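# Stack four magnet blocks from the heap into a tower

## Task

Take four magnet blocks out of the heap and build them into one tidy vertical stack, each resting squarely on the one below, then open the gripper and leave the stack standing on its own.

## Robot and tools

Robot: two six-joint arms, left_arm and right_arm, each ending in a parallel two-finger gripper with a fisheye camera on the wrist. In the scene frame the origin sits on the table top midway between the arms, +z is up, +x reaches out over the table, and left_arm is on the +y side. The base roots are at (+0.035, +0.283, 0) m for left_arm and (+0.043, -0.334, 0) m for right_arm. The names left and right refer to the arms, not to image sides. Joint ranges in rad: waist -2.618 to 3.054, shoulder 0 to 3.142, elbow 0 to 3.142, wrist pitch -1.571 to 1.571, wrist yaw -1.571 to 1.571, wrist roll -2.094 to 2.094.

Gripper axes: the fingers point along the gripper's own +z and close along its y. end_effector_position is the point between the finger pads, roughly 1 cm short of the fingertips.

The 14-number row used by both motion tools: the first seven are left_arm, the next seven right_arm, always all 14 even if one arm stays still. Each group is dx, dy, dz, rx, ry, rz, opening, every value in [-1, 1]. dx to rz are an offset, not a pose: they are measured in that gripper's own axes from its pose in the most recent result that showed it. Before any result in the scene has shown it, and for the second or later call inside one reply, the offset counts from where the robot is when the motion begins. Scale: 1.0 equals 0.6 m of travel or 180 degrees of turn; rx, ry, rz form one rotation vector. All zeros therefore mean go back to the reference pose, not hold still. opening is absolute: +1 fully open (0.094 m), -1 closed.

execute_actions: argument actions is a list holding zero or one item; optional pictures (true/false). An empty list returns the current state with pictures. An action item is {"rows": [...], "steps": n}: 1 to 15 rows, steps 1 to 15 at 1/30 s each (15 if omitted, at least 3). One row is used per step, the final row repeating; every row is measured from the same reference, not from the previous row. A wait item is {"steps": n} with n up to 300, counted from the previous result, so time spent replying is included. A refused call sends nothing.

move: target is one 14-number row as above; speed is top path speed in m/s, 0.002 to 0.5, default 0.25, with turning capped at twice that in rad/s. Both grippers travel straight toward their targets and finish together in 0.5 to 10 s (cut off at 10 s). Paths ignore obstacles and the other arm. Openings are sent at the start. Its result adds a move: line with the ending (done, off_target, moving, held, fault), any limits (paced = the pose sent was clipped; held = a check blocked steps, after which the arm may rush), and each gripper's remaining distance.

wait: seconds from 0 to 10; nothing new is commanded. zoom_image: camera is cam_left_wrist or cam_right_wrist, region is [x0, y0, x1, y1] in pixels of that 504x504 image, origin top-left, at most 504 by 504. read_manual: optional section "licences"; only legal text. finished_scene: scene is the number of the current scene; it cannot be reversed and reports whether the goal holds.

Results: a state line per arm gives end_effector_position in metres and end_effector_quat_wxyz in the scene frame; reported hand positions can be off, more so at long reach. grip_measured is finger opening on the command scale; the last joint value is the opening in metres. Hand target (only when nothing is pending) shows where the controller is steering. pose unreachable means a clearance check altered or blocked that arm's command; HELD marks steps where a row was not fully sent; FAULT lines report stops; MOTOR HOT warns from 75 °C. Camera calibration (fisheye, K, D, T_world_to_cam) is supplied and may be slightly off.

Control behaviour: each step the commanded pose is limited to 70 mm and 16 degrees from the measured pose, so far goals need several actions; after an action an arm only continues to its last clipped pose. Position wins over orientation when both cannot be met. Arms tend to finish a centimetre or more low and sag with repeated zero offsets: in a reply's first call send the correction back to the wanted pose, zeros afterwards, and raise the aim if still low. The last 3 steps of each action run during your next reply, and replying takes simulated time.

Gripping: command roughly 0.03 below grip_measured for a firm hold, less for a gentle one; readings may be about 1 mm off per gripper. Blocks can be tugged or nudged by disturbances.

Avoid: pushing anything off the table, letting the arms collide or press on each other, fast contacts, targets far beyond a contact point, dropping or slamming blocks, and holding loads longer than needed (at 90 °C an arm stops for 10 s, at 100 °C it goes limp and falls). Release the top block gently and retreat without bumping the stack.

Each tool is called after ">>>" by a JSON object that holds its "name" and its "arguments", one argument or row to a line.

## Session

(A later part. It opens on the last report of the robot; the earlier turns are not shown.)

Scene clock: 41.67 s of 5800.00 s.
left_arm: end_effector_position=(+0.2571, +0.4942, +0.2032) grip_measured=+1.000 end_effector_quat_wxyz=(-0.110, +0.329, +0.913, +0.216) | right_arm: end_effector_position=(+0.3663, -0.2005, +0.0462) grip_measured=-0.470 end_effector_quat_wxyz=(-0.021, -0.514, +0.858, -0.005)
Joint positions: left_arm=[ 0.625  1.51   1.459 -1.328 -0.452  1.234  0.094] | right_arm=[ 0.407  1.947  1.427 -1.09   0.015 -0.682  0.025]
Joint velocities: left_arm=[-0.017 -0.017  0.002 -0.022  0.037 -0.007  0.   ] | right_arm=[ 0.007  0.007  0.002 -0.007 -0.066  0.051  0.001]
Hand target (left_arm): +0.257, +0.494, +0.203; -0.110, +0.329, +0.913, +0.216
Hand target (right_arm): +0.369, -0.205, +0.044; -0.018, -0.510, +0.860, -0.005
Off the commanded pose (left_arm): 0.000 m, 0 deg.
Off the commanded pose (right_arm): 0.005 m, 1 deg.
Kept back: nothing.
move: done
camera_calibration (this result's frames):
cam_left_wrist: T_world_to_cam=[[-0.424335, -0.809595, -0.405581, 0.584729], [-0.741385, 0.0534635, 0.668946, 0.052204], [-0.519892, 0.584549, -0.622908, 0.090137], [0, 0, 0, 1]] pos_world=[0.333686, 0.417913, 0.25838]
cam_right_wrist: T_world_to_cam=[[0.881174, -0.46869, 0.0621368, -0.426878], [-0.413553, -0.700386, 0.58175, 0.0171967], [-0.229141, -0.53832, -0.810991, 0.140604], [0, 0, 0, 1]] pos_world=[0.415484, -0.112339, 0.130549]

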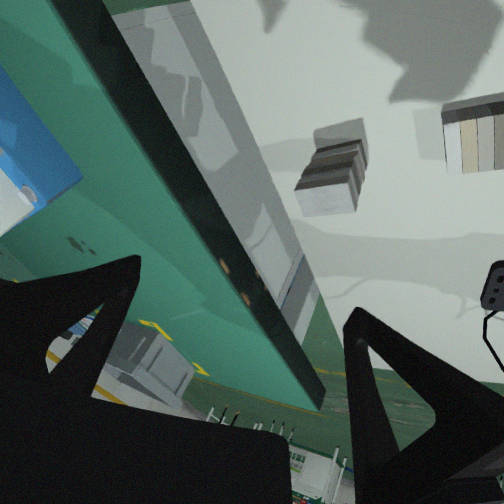

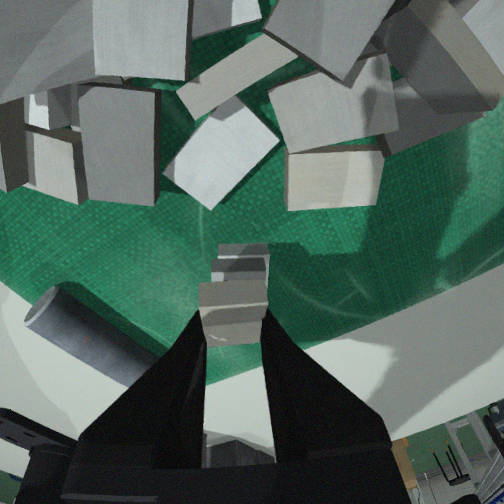

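>>> {"name": "move", "arguments": {
  "target": [0,0,0,0,0,0,1,0,-0.016,0.01,0,0,0,-0.53],
  "speed": 0.06
}}

Scene clock: 42.60 s of 5800.00 s.
left_arm: end_effector_position=(+0.2571, +0.4942, +0.2032) grip_measured=+1.000 end_effector_quat_wxyz=(-0.110, +0.329, +0.913, +0.216) | right_arm: end_effector_position=(+0.3660, -0.2039, +0.0384) grip_measured=-0.470 end_effector_quat_wxyz=(-0.032, -0.515, +0.856, -0.003)
Joint positions: left_arm=[ 0.625  1.51   1.459 -1.328 -0.452  1.234  0.094] | right_arm=[ 0.398  1.971  1.427 -1.089  0.015 -0.695  0.025]
Joint velocities: left_arm=[-0.002  0.007  0.017 -0.037 -0.007 -0.051  0.   ] | right_arm=[ 0.017 -0.012 -0.027 -0.095  0.037  0.066  0.   ]
Hand target (left_arm): +0.257, +0.494, +0.203; -0.110, +0.329, +0.913, +0.216
Hand target (right_arm): +0.374, -0.205, +0.040; -0.021, -0.514, +0.858, -0.005
Off the commanded pose (left_arm): 0.000 m, 0 deg.
Off the commanded pose (right_arm): 0.009 m, 1 deg.
Kept back: nothing.
move: done
camera_calibration (this result's frames):
cam_left_wrist: T_world_to_cam=[[-0.424335, -0.809595, -0.405581, 0.584729], [-0.741385, 0.0534635, 0.668946, 0.052204], [-0.519892, 0.584549, -0.622908, 0.090137], [0, 0, 0, 1]] pos_world=[0.333686, 0.417913, 0.25838]
cam_right_wrist: T_world_to_cam=[[0.884462, -0.464224, 0.0471452, -0.427489], [-0.397857, -0.697488, 0.596004, 0.0135285], [-0.243796, -0.5459, -0.801596, 0.135851], [0, 0, 0, 1]] pos_world=[0.4166, -0.114854, 0.120989]

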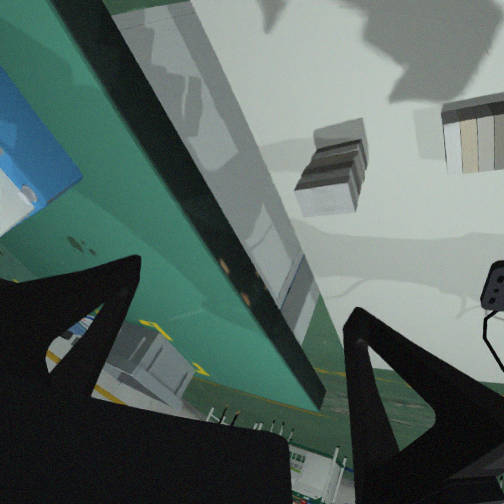

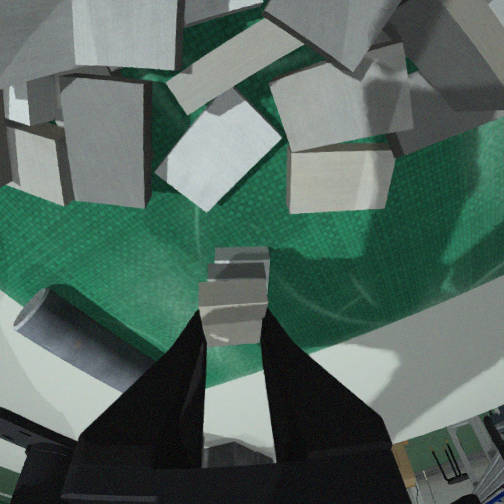

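>>> {"name": "move", "arguments": {
  "target": [0,0,0,0,0,0,1,-0.018,-0.008,-0.022,0,0,0,-0.53],
  "speed": 0.08
}}

Scene clock: 43.73 s of 5800.00 s.
left_arm: end_effector_position=(+0.2571, +0.4942, +0.2032) grip_measured=+1.000 end_effector_quat_wxyz=(-0.110, +0.329, +0.913, +0.216) | right_arm: end_effector_position=(+0.3709, -0.2019, +0.0454) grip_measured=-0.470 end_effector_quat_wxyz=(-0.040, -0.514, +0.857, -0.002)
Joint positions: left_arm=[ 0.625  1.51   1.459 -1.328 -0.452  1.234  0.094] | right_arm=[ 0.398  1.998  1.493 -1.145  0.015 -0.692  0.025]
Joint velocities: left_arm=[ 0.022 -0.022  0.012  0.095 -0.037  0.066  0.   ] | right_arm=[-0.002  0.007 -0.007  0.037  0.007  0.007  0.001]
Hand target (left_arm): +0.257, +0.494, +0.203; -0.110, +0.329, +0.913, +0.216
Hand target (right_arm): +0.376, -0.196, +0.051; -0.031, -0.515, +0.856, -0.003
Off the commanded pose (left_arm): 0.000 m, 0 deg.
Off the commanded pose (right_arm): 0.009 m, 1 deg.
Kept back: nothing.
move: done
camera_calibration (this result's frames):
cam_left_wrist: T_world_to_cam=[[-0.424335, -0.809595, -0.405581, 0.584729], [-0.741385, 0.0534635, 0.668946, 0.052204], [-0.519892, 0.584549, -0.622908, 0.090137], [0, 0, 0, 1]] pos_world=[0.333686, 0.417913, 0.25838]
cam_right_wrist: T_world_to_cam=[[0.883677, -0.466647, 0.0368072, -0.430946], [-0.390919, -0.692445, 0.606384, 0.0106574], [-0.257481, -0.550237, -0.794319, 0.147636], [0, 0, 0, 1]] pos_world=[0.422997, -0.112485, 0.126669]

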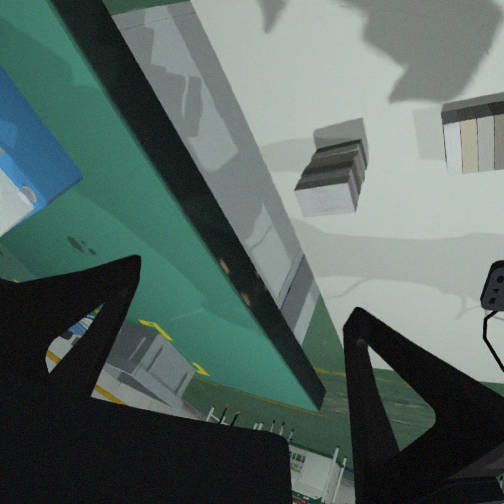

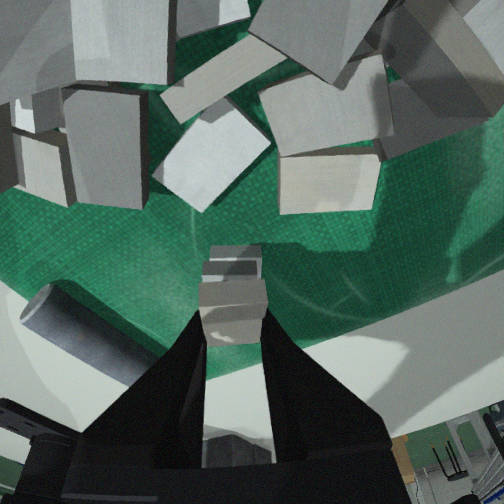

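>>> {"name": "move", "arguments": {
  "target": [0,0,0,0,0,0,1,-0.022,0,0.004,0.018,-0.03,0,-0.53],
  "speed": 0.08
}}

Scene clock: 45.07 s of 5800.00 s.
left_arm: end_effector_position=(+0.2571, +0.4942, +0.2032) grip_measured=+1.000 end_effector_quat_wxyz=(-0.110, +0.329, +0.913, +0.216) | right_arm: end_effector_position=(+0.3747, -0.2004, +0.0383) grip_measured=-0.470 end_effector_quat_wxyz=(-0.007, -0.512, +0.859, -0.007)
Joint positions: left_arm=[ 0.625  1.51   1.459 -1.328 -0.452  1.234  0.094] | right_arm=[ 0.398  1.959  1.412 -1.035  0.015 -0.687  0.025]
Joint velocities: left_arm=[ 0.002 -0.007 -0.017 -0.051  0.007 -0.007  0.   ] | right_arm=[ 0.007 -0.017 -0.012 -0.037  0.022  0.007 -0.   ]
Hand target (left_arm): +0.257, +0.494, +0.203; -0.110, +0.329, +0.913, +0.216
Hand target (right_arm): +0.377, -0.191, +0.042; +0.014, -0.515, +0.857, -0.002
Off the commanded pose (left_arm): 0.000 m, 0 deg.
Off the commanded pose (right_arm): 0.011 m, 3 deg.
Kept back: nothing.
move: off_target (right_arm)
camera_calibration (this result's frames):
cam_left_wrist: T_world_to_cam=[[-0.424335, -0.809595, -0.405581, 0.584729], [-0.741385, 0.0534635, 0.668946, 0.052204], [-0.519892, 0.584549, -0.622908, 0.090137], [0, 0, 0, 1]] pos_world=[0.333686, 0.417913, 0.25838]
cam_right_wrist: T_world_to_cam=[[0.877591, -0.472796, 0.0793586, -0.433877], [-0.4307, -0.704846, 0.56364, 0.0316003], [-0.210551, -0.528825, -0.8222, 0.131542], [0, 0, 0, 1]] pos_world=[0.422073, -0.113299, 0.124775]

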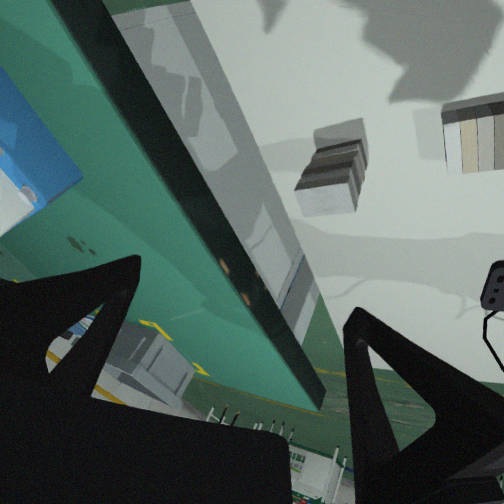

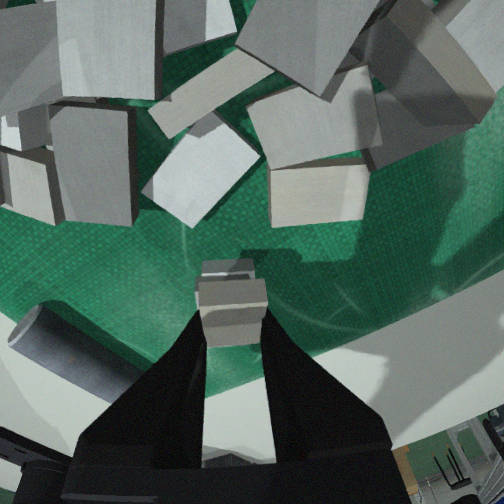

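>>> {"name": "move", "arguments": {
  "target": [0,0,0,0,0,0,1,0,0,0,0,0,0,-0.3]
}}

>>> {"name": "move", "arguments": {
  "target": [0,0,0,0,0,0,1,0,0,-0.05,0,0,0,-0.3]
}}

>>> {"name": "move", "arguments": {
  "target": [0,0,0,0,0,0,1,-0.112,0.012,0,0,0,0.265,-0.33],
  "speed": 0.35
}}

Scene clock: 46.00 s of 5800.00 s.
left_arm: end_effector_position=(+0.2571, +0.4942, +0.2032) grip_measured=+1.000 end_effector_quat_wxyz=(-0.110, +0.329, +0.913, +0.216) | right_arm: end_effector_position=(+0.3749, -0.2003, +0.0384) grip_measured=-0.302 end_effector_quat_wxyz=(-0.007, -0.512, +0.859, -0.007)
Joint positions: left_arm=[ 0.625  1.51   1.459 -1.328 -0.452  1.234  0.094] | right_arm=[ 0.398  1.959  1.412 -1.035  0.015 -0.687  0.033]
Joint velocities: left_arm=[ 0.027  0.017  0.007  0.022 -0.037 -0.022  0.   ] | right_arm=[-0.002  0.012  0.007 -0.051 -0.007 -0.007  0.   ]
Hand target (left_arm): +0.257, +0.494, +0.203; -0.110, +0.329, +0.913, +0.216
Hand target (right_arm): +0.375, -0.200, +0.038; -0.007, -0.512, +0.859, -0.007
Off the commanded pose (left_arm): 0.000 m, 0 deg.
Off the commanded pose (right_arm): 0.000 m, 0 deg.
Kept back: nothing.
move: done
camera_calibration (this result's frames):
cam_left_wrist: T_world_to_cam=[[-0.424335, -0.809595, -0.405581, 0.584729], [-0.741385, 0.0534635, 0.668946, 0.052204], [-0.519892, 0.584549, -0.622908, 0.090137], [0, 0, 0, 1]] pos_world=[0.333686, 0.417913, 0.25838]
cam_right_wrist: T_world_to_cam=[[0.877506, -0.472831, 0.0800832, -0.43403], [-0.431297, -0.70509, 0.562878, 0.0318798], [-0.20968, -0.528468, -0.822651, 0.131495], [0, 0, 0, 1]] pos_world=[0.422185, -0.113253, 0.124989]

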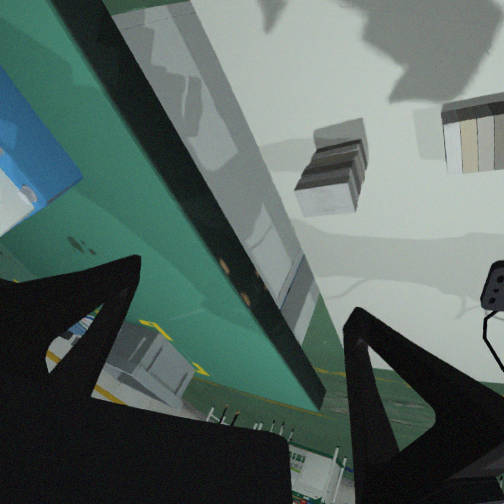

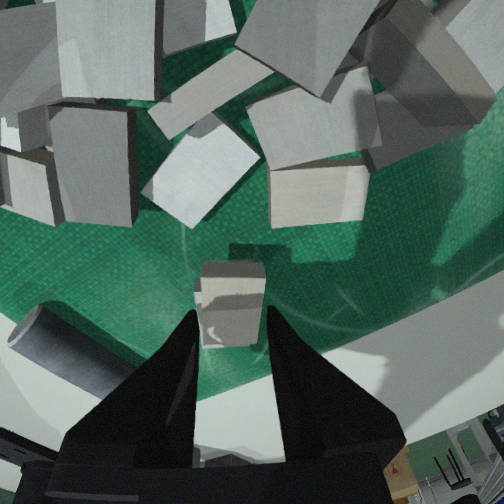

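Scene clock: 46.93 s of 5800.00 s.
left_arm: end_effector_position=(+0.2571, +0.4942, +0.2032) grip_measured=+1.000 end_effector_quat_wxyz=(-0.110, +0.329, +0.913, +0.216) | right_arm: end_effector_position=(+0.3669, -0.2035, +0.0517) grip_measured=-0.302 end_effector_quat_wxyz=(-0.031, -0.512, +0.859, -0.003)
Joint positions: left_arm=[ 0.625  1.51   1.459 -1.328 -0.452  1.234  0.094] | right_arm=[ 0.398  1.959  1.465 -1.137  0.015 -0.687  0.033]
Joint velocities: left_arm=[ 0.002 -0.007  0.002 -0.051 -0.066 -0.081  0.   ] | right_arm=[-0.002 -0.022 -0.002  0.037 -0.037 -0.007  0.   ]
Hand target (left_arm): +0.257, +0.494, +0.203; -0.110, +0.329, +0.913, +0.216
Hand target (right_arm): +0.374, -0.200, +0.068; -0.007, -0.512, +0.859, -0.007
Off the commanded pose (left_arm): 0.000 m, 0 deg.
Off the commanded pose (right_arm): 0.019 m, 3 deg.
Kept back: nothing.
move: off_target (right_arm)
camera_calibration (this result's frames):
cam_left_wrist: T_world_to_cam=[[-0.424335, -0.809595, -0.405581, 0.584729], [-0.741385, 0.0534635, 0.668946, 0.052204], [-0.519892, 0.584549, -0.622908, 0.090137], [0, 0, 0, 1]] pos_world=[0.333686, 0.417913, 0.25838]
cam_right_wrist: T_world_to_cam=[[0.88046, -0.471623, 0.0485976, -0.428849], [-0.404713, -0.694216, 0.595207, 0.00943979], [-0.246976, -0.543724, -0.802101, 0.148559], [0, 0, 0, 1]] pos_world=[0.418095, -0.114927, 0.134382]

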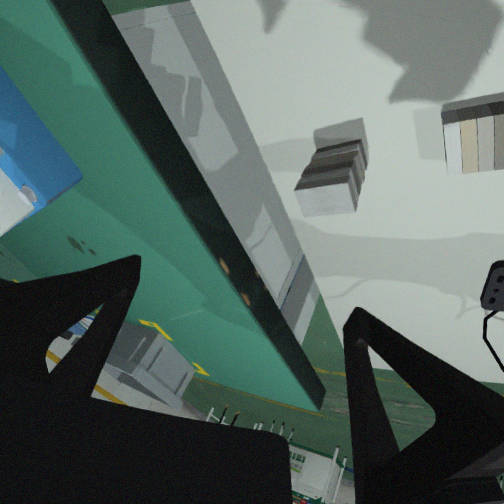

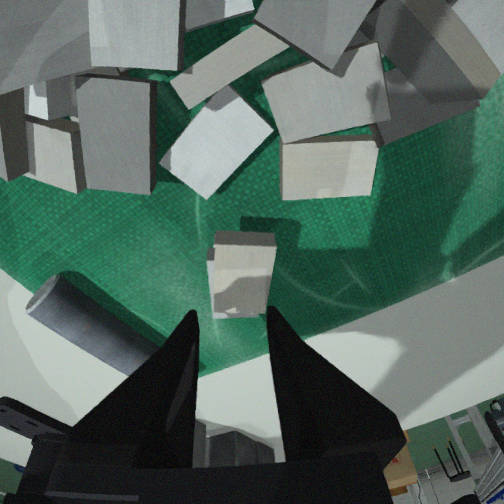

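Scene clock: 48.77 s of 5800.00 s.
left_arm: end_effector_position=(+0.2571, +0.4942, +0.2032) grip_measured=+1.000 end_effector_quat_wxyz=(-0.110, +0.329, +0.913, +0.216) | right_arm: end_effector_position=(+0.3893, -0.1492, +0.0435) grip_measured=-0.328 end_effector_quat_wxyz=(-0.035, -0.121, +0.992, -0.022)
Joint positions: left_arm=[ 0.625  1.51   1.459 -1.328 -0.452  1.234  0.094] | right_arm=[ 0.505  2.152  1.72  -1.22   0.015  0.252  0.032]
Joint velocities: left_arm=[-0.012  0.017 -0.007  0.051  0.022 -0.007  0.   ] | right_arm=[-0.002 -0.007 -0.022  0.022  0.007  0.007  0.   ]
Hand target (left_arm): +0.257, +0.494, +0.203; -0.110, +0.329, +0.913, +0.216
Hand target (right_arm): +0.393, -0.142, +0.048; -0.028, -0.121, +0.992, -0.016
Off the commanded pose (left_arm): 0.000 m, 0 deg.
Off the commanded pose (right_arm): 0.010 m, 1 deg.
Kept back: nothing.
move: done
camera_calibration (this result's frames):
cam_left_wrist: T_world_to_cam=[[-0.424335, -0.809595, -0.405581, 0.584729], [-0.741385, 0.0534635, 0.668946, 0.052204], [-0.519892, 0.584549, -0.622908, 0.090137], [0, 0, 0, 1]] pos_world=[0.333686, 0.417913, 0.25838]
cam_right_wrist: T_world_to_cam=[[0.246949, -0.962773, 0.109933, -0.251854], [-0.783391, -0.131578, 0.607442, 0.291928], [-0.570363, -0.236127, -0.786721, 0.348197], [0, 0, 0, 1]] pos_world=[0.489488, -0.121848, 0.124291]

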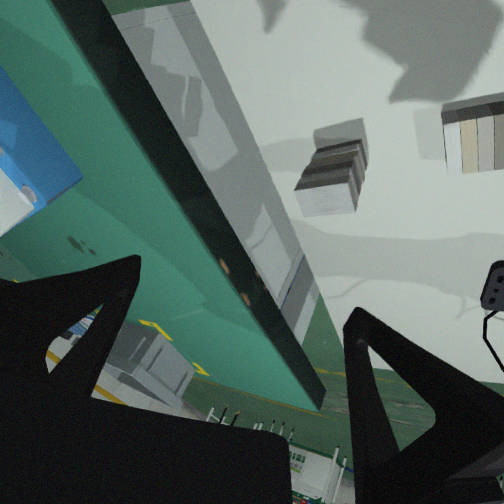

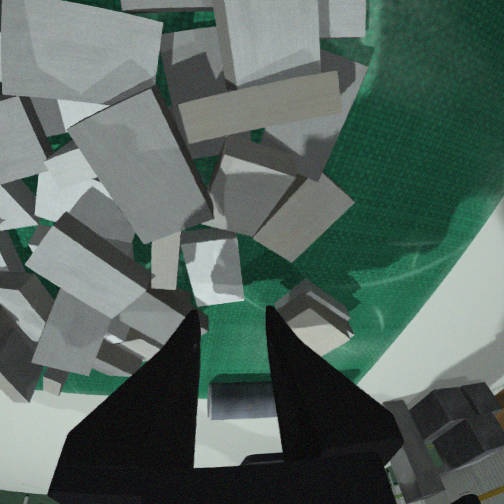

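>>> {"name": "move", "arguments": {
  "target": [0,0,0,0,0,0,1,-0.012,0.022,0.016,-0.01,-0.03,-0.05,-0.33],
  "speed": 0.12
}}

Scene clock: 50.23 s of 5800.00 s.
left_arm: end_effector_position=(+0.2571, +0.4942, +0.2032) grip_measured=+1.000 end_effector_quat_wxyz=(-0.110, +0.329, +0.913, +0.216) | right_arm: end_effector_position=(+0.3932, -0.1431, +0.0253) grip_measured=-0.328 end_effector_quat_wxyz=(-0.006, -0.191, +0.982, -0.009)
Joint positions: left_arm=[ 0.625  1.51   1.459 -1.328 -0.452  1.234  0.094] | right_arm=[ 0.513  2.13   1.614 -1.071  0.013  0.12   0.032]
Joint velocities: left_arm=[ 0.012 -0.027 -0.012 -0.022 -0.037 -0.022  0.   ] | right_arm=[-0.017  0.022  0.007 -0.037  0.051 -0.022  0.   ]
Hand target (left_arm): +0.257, +0.494, +0.203; -0.110, +0.329, +0.913, +0.216
Hand target (right_arm): +0.392, -0.136, +0.032; +0.007, -0.200, +0.980, +0.002
Off the commanded pose (left_arm): 0.000 m, 0 deg.
Off the commanded pose (right_arm): 0.011 m, 2 deg.
Kept back: nothing.
move: off_target (right_arm)
camera_calibration (this result's frames):
cam_left_wrist: T_world_to_cam=[[-0.424335, -0.809595, -0.405581, 0.584729], [-0.741385, 0.0534635, 0.668946, 0.052204], [-0.519892, 0.584549, -0.622908, 0.090137], [0, 0, 0, 1]] pos_world=[0.333686, 0.417913, 0.25838]
cam_right_wrist: T_world_to_cam=[[0.374168, -0.922943, 0.0904124, -0.288749], [-0.78576, -0.263746, 0.559482, 0.290126], [-0.492524, -0.280383, -0.823897, 0.30153], [0, 0, 0, 1]] pos_world=[0.484521, -0.105435, 0.112215]

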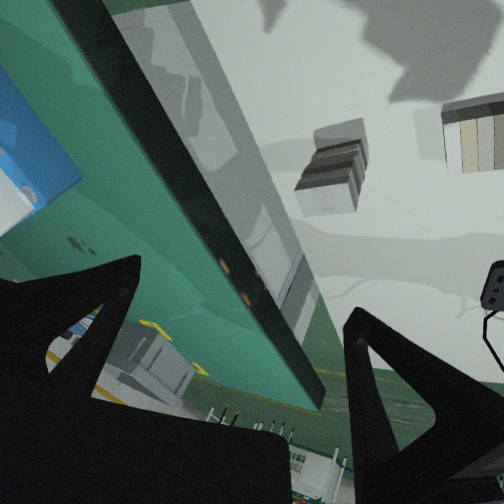

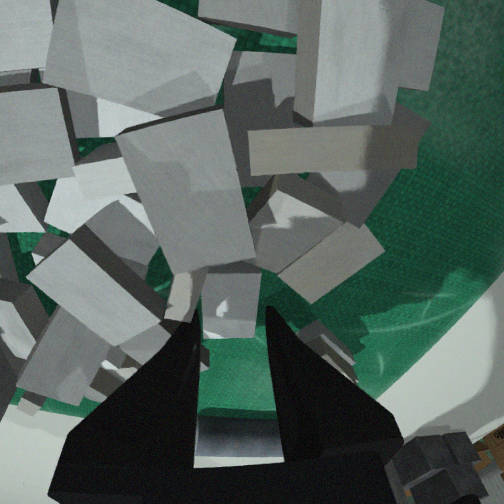

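>>> {"name": "move", "arguments": {
  "target": [0,0,0,0,0,0,1,-0.004,0,0.018,0,0,0,-0.33],
  "speed": 0.06
}}

>>> {"name": "move", "arguments": {
  "target": [0,0,0,0,0,0,1,0,0,0,0,0,0,-0.53]
}}

>>> {"name": "move", "arguments": {
  "target": [0,0,0,0,0,0,1,0,0,-0.115,0,0,0,-0.53],
  "speed": 0.15
}}

Scene clock: 51.20 s of 5800.00 s.
left_arm: end_effector_position=(+0.2571, +0.4942, +0.2032) grip_measured=+1.000 end_effector_quat_wxyz=(-0.110, +0.329, +0.913, +0.216) | right_arm: end_effector_position=(+0.3950, -0.1420, +0.0200) grip_measured=-0.328 end_effector_quat_wxyz=(-0.006, -0.191, +0.981, -0.009)
Joint positions: left_arm=[ 0.625  1.51   1.459 -1.328 -0.452  1.234  0.094] | right_arm=[ 0.513  2.144  1.614 -1.058  0.013  0.118  0.032]
Joint velocities: left_arm=[ 0.002 -0.007  0.007 -0.022  0.022 -0.066  0.   ] | right_arm=[-0.007 -0.002 -0.002  0.007 -0.007 -0.11   0.   ]
Hand target (left_arm): +0.257, +0.494, +0.203; -0.110, +0.329, +0.913, +0.216
Hand target (right_arm): +0.396, -0.143, +0.015; -0.006, -0.191, +0.982, -0.009
Off the commanded pose (left_arm): 0.000 m, 0 deg.
Off the commanded pose (right_arm): 0.006 m, 0 deg.
Kept back: nothing.
move: done
camera_calibration (this result's frames):
cam_left_wrist: T_world_to_cam=[[-0.424335, -0.809595, -0.405581, 0.584729], [-0.741385, 0.0534635, 0.668946, 0.052204], [-0.519892, 0.584549, -0.622908, 0.090137], [0, 0, 0, 1]] pos_world=[0.333686, 0.417913, 0.25838]
cam_right_wrist: T_world_to_cam=[[0.375267, -0.922531, 0.0900627, -0.288339], [-0.785157, -0.264729, 0.559864, 0.294309], [-0.49265, -0.280812, -0.823675, 0.298305], [0, 0, 0, 1]] pos_world=[0.486243, -0.104322, 0.106902]

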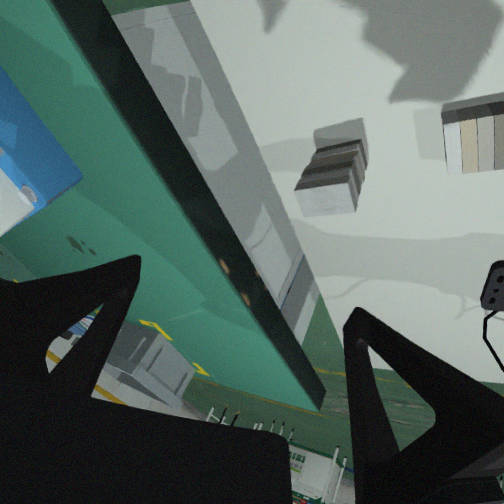

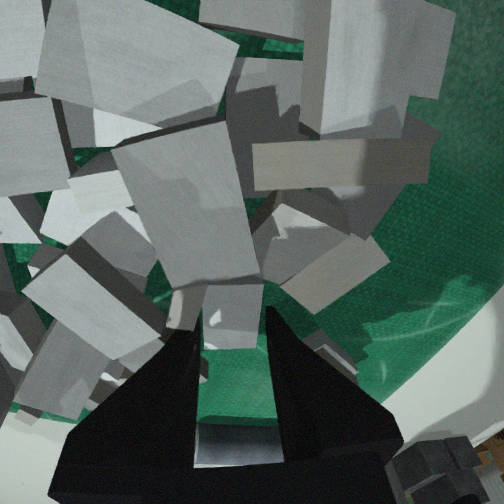

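Scene clock: 51.70 s of 5800.00 s.
left_arm: end_effector_position=(+0.2571, +0.4942, +0.2032) grip_measured=+1.000 end_effector_quat_wxyz=(-0.110, +0.329, +0.913, +0.216) | right_arm: end_effector_position=(+0.3950, -0.1420, +0.0200) grip_measured=-0.491 end_effector_quat_wxyz=(-0.006, -0.191, +0.981, -0.009)
Joint positions: left_arm=[ 0.625  1.51   1.459 -1.328 -0.452  1.234  0.094] | right_arm=[ 0.513  2.144  1.614 -1.058  0.013  0.118  0.024]
Joint velocities: left_arm=[-0.007 -0.002 -0.017 -0.051 -0.007 -0.007  0.   ] | right_arm=[-0.012 -0.012 -0.007  0.037 -0.081 -0.007  0.   ]
Hand target (left_arm): +0.257, +0.494, +0.203; -0.110, +0.329, +0.913, +0.216
Hand target (right_arm): +0.395, -0.142, +0.020; -0.006, -0.191, +0.981, -0.009
Off the commanded pose (left_arm): 0.000 m, 0 deg.
Off the commanded pose (right_arm): 0.000 m, 0 deg.
Kept back: nothing.
move: done
camera_calibration (this result's frames):
cam_left_wrist: T_world_to_cam=[[-0.424335, -0.809595, -0.405581, 0.584729], [-0.741385, 0.0534635, 0.668946, 0.052204], [-0.519892, 0.584549, -0.622908, 0.090137], [0, 0, 0, 1]] pos_world=[0.333686, 0.417913, 0.25838]
cam_right_wrist: T_world_to_cam=[[0.375267, -0.922531, 0.0900627, -0.288339], [-0.785157, -0.264729, 0.559864, 0.294309], [-0.49265, -0.280812, -0.823675, 0.298305], [0, 0, 0, 1]] pos_world=[0.486243, -0.104322, 0.106902]

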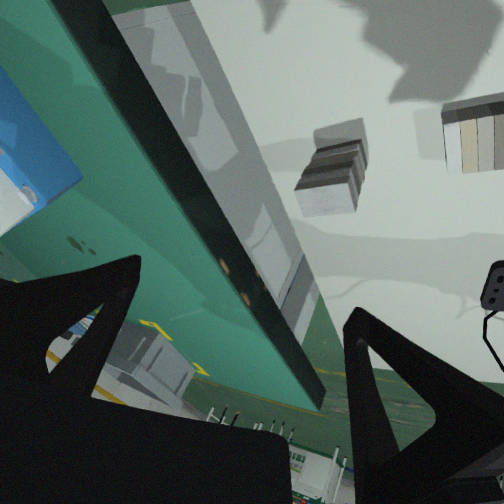

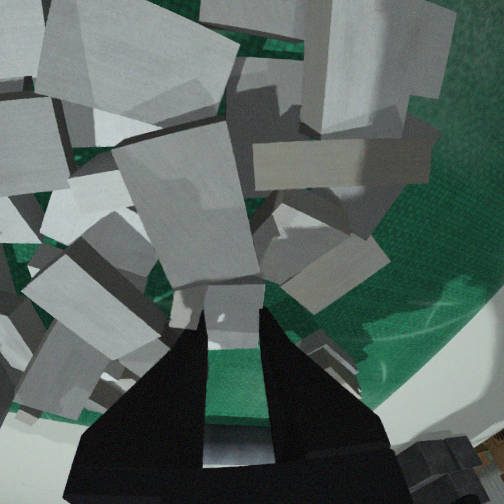

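Scene clock: 52.80 s of 5800.00 s.
left_arm: end_effector_position=(+0.2571, +0.4942, +0.2032) grip_measured=+1.000 end_effector_quat_wxyz=(-0.110, +0.329, +0.913, +0.216) | right_arm: end_effector_position=(+0.3897, -0.1449, +0.0757) grip_measured=-0.491 end_effector_quat_wxyz=(-0.024, -0.191, +0.981, -0.014)
Joint positions: left_arm=[ 0.625  1.51   1.459 -1.328 -0.452  1.234  0.094] | right_arm=[ 0.513  2.116  1.794 -1.303  0.013  0.118  0.024]
Joint velocities: left_arm=[ 0.002 -0.012  0.017  0.007  0.051  0.007  0.   ] | right_arm=[-0.007  0.002 -0.002 -0.081 -0.022 -0.037  0.001]
Hand target (left_arm): +0.257, +0.494, +0.203; -0.110, +0.329, +0.913, +0.216
Hand target (right_arm): +0.394, -0.140, +0.089; -0.006, -0.191, +0.981, -0.009
Off the commanded pose (left_arm): 0.000 m, 0 deg.
Off the commanded pose (right_arm): 0.015 m, 2 deg.
Kept back: nothing.
move: off_target (right_arm)
camera_calibration (this result's frames):
cam_left_wrist: T_world_to_cam=[[-0.424335, -0.809595, -0.405581, 0.584729], [-0.741385, 0.0534635, 0.668946, 0.052204], [-0.519892, 0.584549, -0.622908, 0.090137], [0, 0, 0, 1]] pos_world=[0.333686, 0.417913, 0.25838]
cam_right_wrist: T_world_to_cam=[[0.378319, -0.920852, 0.0943796, -0.295317], [-0.766128, -0.254256, 0.590256, 0.250085], [-0.519542, -0.295612, -0.80168, 0.347474], [0, 0, 0, 1]] pos_world=[0.483849, -0.10564, 0.158821]

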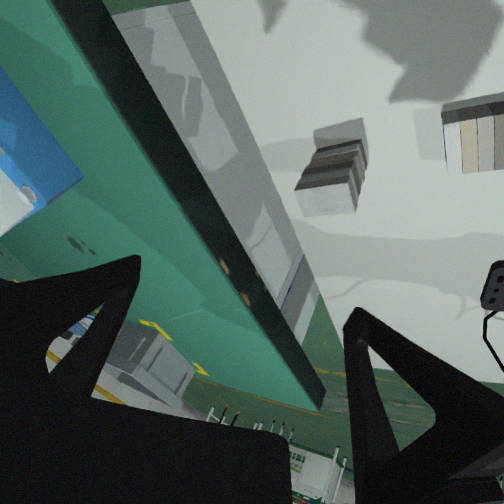

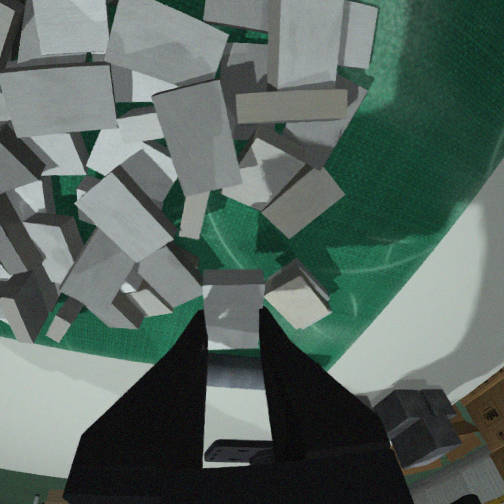

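>>> {"name": "move", "arguments": {
  "target": [0,0,0,0,0,0,1,0.060,-0.083,0,0,-0.025,-0.217,-0.53],
  "speed": 0.3
}}

Scene clock: 54.80 s of 5800.00 s.
left_arm: end_effector_position=(+0.2571, +0.4942, +0.2032) grip_measured=+1.000 end_effector_quat_wxyz=(-0.110, +0.329, +0.913, +0.216) | right_arm: end_effector_position=(+0.3725, -0.2042, +0.0706) grip_measured=-0.490 end_effector_quat_wxyz=(-0.006, -0.509, +0.860, -0.004)
Joint positions: left_arm=[ 0.625  1.51   1.459 -1.328 -0.452  1.234  0.094] | right_arm=[ 0.388  1.915  1.483 -1.15   0.01  -0.691  0.024]
Joint velocities: left_arm=[-0.027 -0.007 -0.017  0.037 -0.022  0.022  0.   ] | right_arm=[ 0.002  0.002 -0.017  0.037  0.022 -0.007 -0.001]
Hand target (left_arm): +0.257, +0.494, +0.203; -0.110, +0.329, +0.913, +0.216
Hand target (right_arm): +0.374, -0.204, +0.078; +0.011, -0.509, +0.861, +0.002
Off the commanded pose (left_arm): 0.000 m, 0 deg.
Off the commanded pose (right_arm): 0.008 m, 2 deg.
Kept back: nothing.
move: done
camera_calibration (this result's frames):
cam_left_wrist: T_world_to_cam=[[-0.424335, -0.809595, -0.405581, 0.584729], [-0.741385, 0.0534635, 0.668946, 0.052204], [-0.519892, 0.584549, -0.622908, 0.090137], [0, 0, 0, 1]] pos_world=[0.333686, 0.417913, 0.25838]
cam_right_wrist: T_world_to_cam=[[0.874937, -0.478244, 0.0759532, -0.436266], [-0.434089, -0.705108, 0.560704, 0.0111215], [-0.214598, -0.523551, -0.824525, 0.158412], [0, 0, 0, 1]] pos_world=[0.420528, -0.117863, 0.157515]

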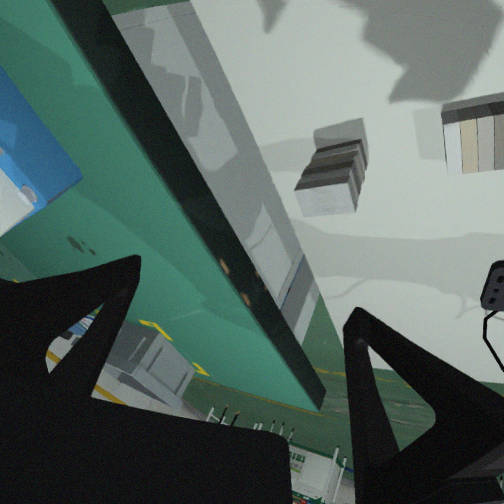

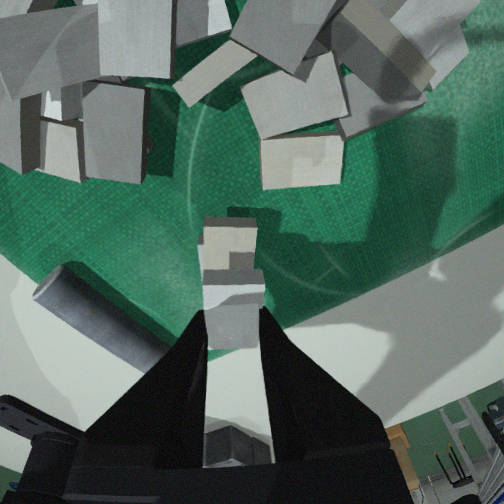

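>>> {"name": "move", "arguments": {
  "target": [0,0,0,0,0,0,1,-0.012,-0.003,0.036,0,0,0,-0.53],
  "speed": 0.08
}}

Scene clock: 55.80 s of 5800.00 s.
left_arm: end_effector_position=(+0.2571, +0.4942, +0.2032) grip_measured=+1.000 end_effector_quat_wxyz=(-0.110, +0.329, +0.913, +0.216) | right_arm: end_effector_position=(+0.3765, -0.2028, +0.0506) grip_measured=-0.490 end_effector_quat_wxyz=(-0.013, -0.509, +0.860, -0.004)
Joint positions: left_arm=[ 0.625  1.51   1.459 -1.328 -0.452  1.234  0.094] | right_arm=[ 0.388  1.96   1.464 -1.099  0.011 -0.691  0.024]
Joint velocities: left_arm=[ 0.012  0.002  0.022 -0.037  0.066  0.037  0.   ] | right_arm=[ 0.002 -0.012  0.002  0.037  0.066  0.007 -0.   ]
Hand target (left_arm): +0.257, +0.494, +0.203; -0.110, +0.329, +0.913, +0.216
Hand target (right_arm): +0.378, -0.199, +0.049; -0.007, -0.510, +0.860, -0.004
Off the commanded pose (left_arm): 0.000 m, 0 deg.
Off the commanded pose (right_arm): 0.004 m, 1 deg.
Kept back: nothing.
move: done
camera_calibration (this result's frames):
cam_left_wrist: T_world_to_cam=[[-0.424335, -0.809595, -0.405581, 0.584729], [-0.741385, 0.0534635, 0.668946, 0.052204], [-0.519892, 0.584549, -0.622908, 0.090137], [0, 0, 0, 1]] pos_world=[0.333686, 0.417913, 0.25838]
cam_right_wrist: T_world_to_cam=[[0.875792, -0.477835, 0.0682744, -0.437352], [-0.427426, -0.702008, 0.569642, 0.0227085], [-0.224266, -0.52807, -0.819052, 0.145933], [0, 0, 0, 1]] pos_world=[0.425463, -0.115977, 0.136451]

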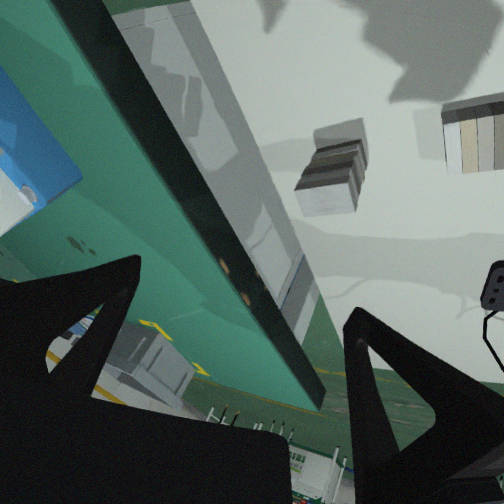

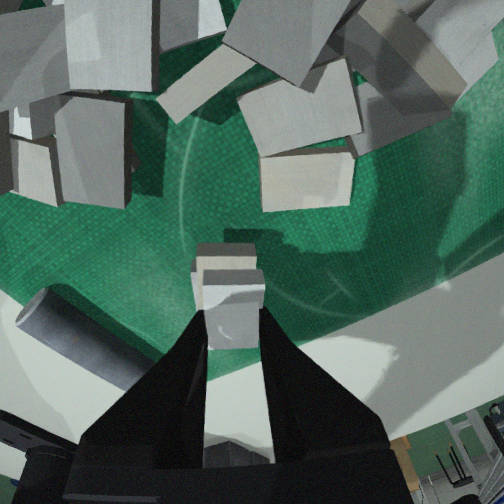

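>>> {"name": "move", "arguments": {
  "target": [0,0,0,0,0,0,1,0,0,0.003,0,0,0,0.05],
  "speed": 0.05
}}

>>> {"name": "move", "arguments": {
  "target": [0,0,0,0,0,0,1,-0.016,0.012,0.055,0,0,0,0.05],
  "speed": 0.1
}}

Scene clock: 56.73 s of 5800.00 s.
left_arm: end_effector_position=(+0.2571, +0.4942, +0.2032) grip_measured=+1.000 end_effector_quat_wxyz=(-0.110, +0.329, +0.913, +0.216) | right_arm: end_effector_position=(+0.3767, -0.2028, +0.0506) grip_measured=+0.048 end_effector_quat_wxyz=(-0.013, -0.509, +0.860, -0.004)
Joint positions: left_arm=[ 0.625  1.51   1.459 -1.328 -0.452  1.234  0.094] | right_arm=[ 0.388  1.96   1.464 -1.098  0.011 -0.691  0.049]
Joint velocities: left_arm=[ 0.002  0.002  0.002  0.022  0.007 -0.022  0.   ] | right_arm=[ 0.007 -0.002 -0.007  0.007  0.022  0.051 -0.   ]
Hand target (left_arm): +0.257, +0.494, +0.203; -0.110, +0.329, +0.913, +0.216
Hand target (right_arm): +0.376, -0.203, +0.049; -0.013, -0.510, +0.860, -0.004
Off the commanded pose (left_arm): 0.000 m, 0 deg.
Off the commanded pose (right_arm): 0.002 m, 0 deg.
Kept back: nothing.
move: done
camera_calibration (this result's frames):
cam_left_wrist: T_world_to_cam=[[-0.424335, -0.809595, -0.405581, 0.584729], [-0.741385, 0.0534635, 0.668946, 0.052204], [-0.519892, 0.584549, -0.622908, 0.090137], [0, 0, 0, 1]] pos_world=[0.333686, 0.417913, 0.25838]
cam_right_wrist: T_world_to_cam=[[0.875738, -0.477822, 0.0690535, -0.437541], [-0.427903, -0.70197, 0.56933, 0.0230049], [-0.223565, -0.528132, -0.819204, 0.14571], [0, 0, 0, 1]] pos_world=[0.425591, -0.115964, 0.136483]

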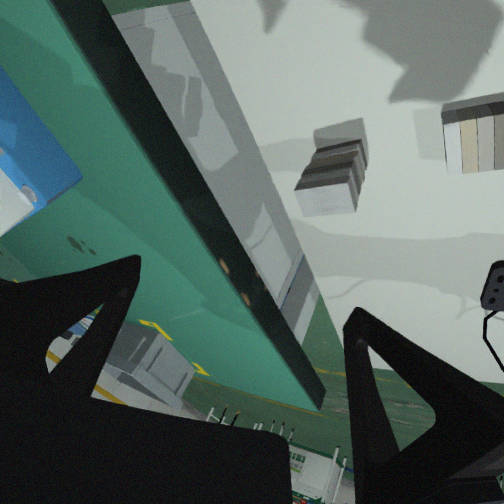

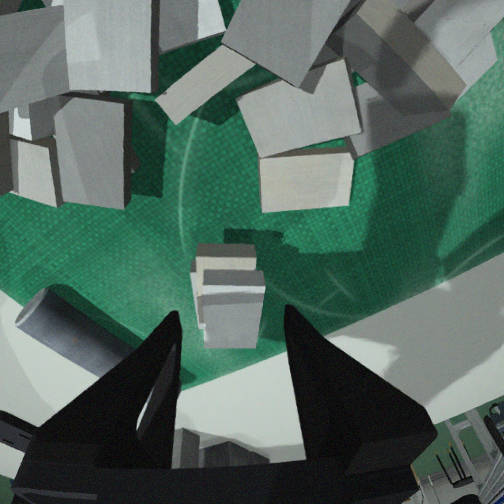

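Scene clock: 57.67 s of 5800.00 s.
left_arm: end_effector_position=(+0.2571, +0.4942, +0.2032) grip_measured=+1.000 end_effector_quat_wxyz=(-0.110, +0.329, +0.913, +0.216) | right_arm: end_effector_position=(+0.3754, -0.1955, +0.0192) grip_measured=+0.048 end_effector_quat_wxyz=(-0.016, -0.509, +0.861, -0.004)
Joint positions: left_arm=[ 0.625  1.51   1.459 -1.328 -0.452  1.234  0.094] | right_arm=[ 0.408  2.009  1.403 -0.996  0.011 -0.669  0.049]
Joint velocities: left_arm=[-0.002 -0.002 -0.012  0.007  0.022 -0.095  0.   ] | right_arm=[ 0.007 -0.012  0.002  0.051  0.037 -0.022  0.001]
Hand target (left_arm): +0.257, +0.494, +0.203; -0.110, +0.329, +0.913, +0.216
Hand target (right_arm): +0.375, -0.192, +0.017; -0.013, -0.509, +0.860, -0.004
Off the commanded pose (left_arm): 0.000 m, 0 deg.
Off the commanded pose (right_arm): 0.004 m, 0 deg.
Kept back: nothing.
move: done
camera_calibration (this result's frames):
cam_left_wrist: T_world_to_cam=[[-0.424335, -0.809595, -0.405581, 0.584729], [-0.741385, 0.0534635, 0.668946, 0.052204], [-0.519892, 0.584549, -0.622908, 0.090137], [0, 0, 0, 1]] pos_world=[0.333686, 0.417913, 0.25838]
cam_right_wrist: T_world_to_cam=[[0.875272, -0.479259, 0.0648806, -0.430773], [-0.425459, -0.699243, 0.574494, 0.0450067], [-0.229964, -0.530442, -0.815933, 0.12541], [0, 0, 0, 1]] pos_world=[0.425032, -0.108459, 0.104419]

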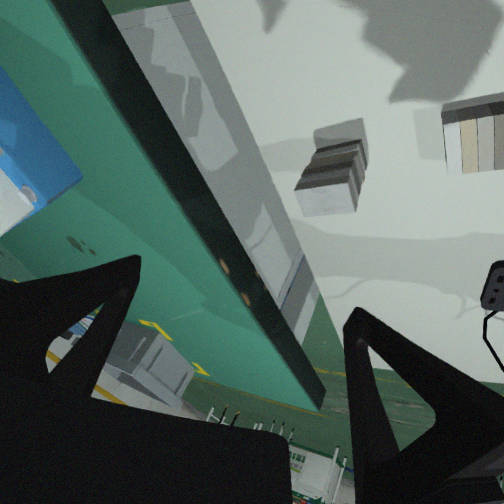

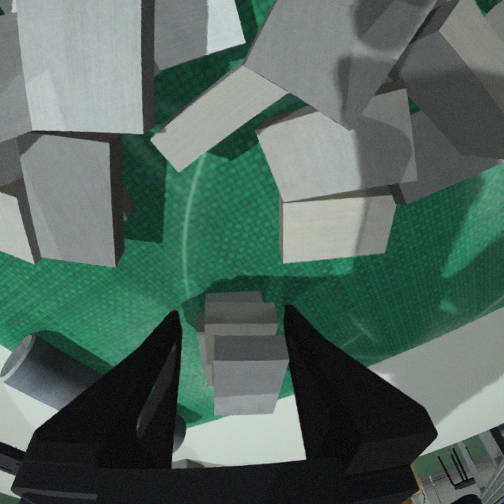

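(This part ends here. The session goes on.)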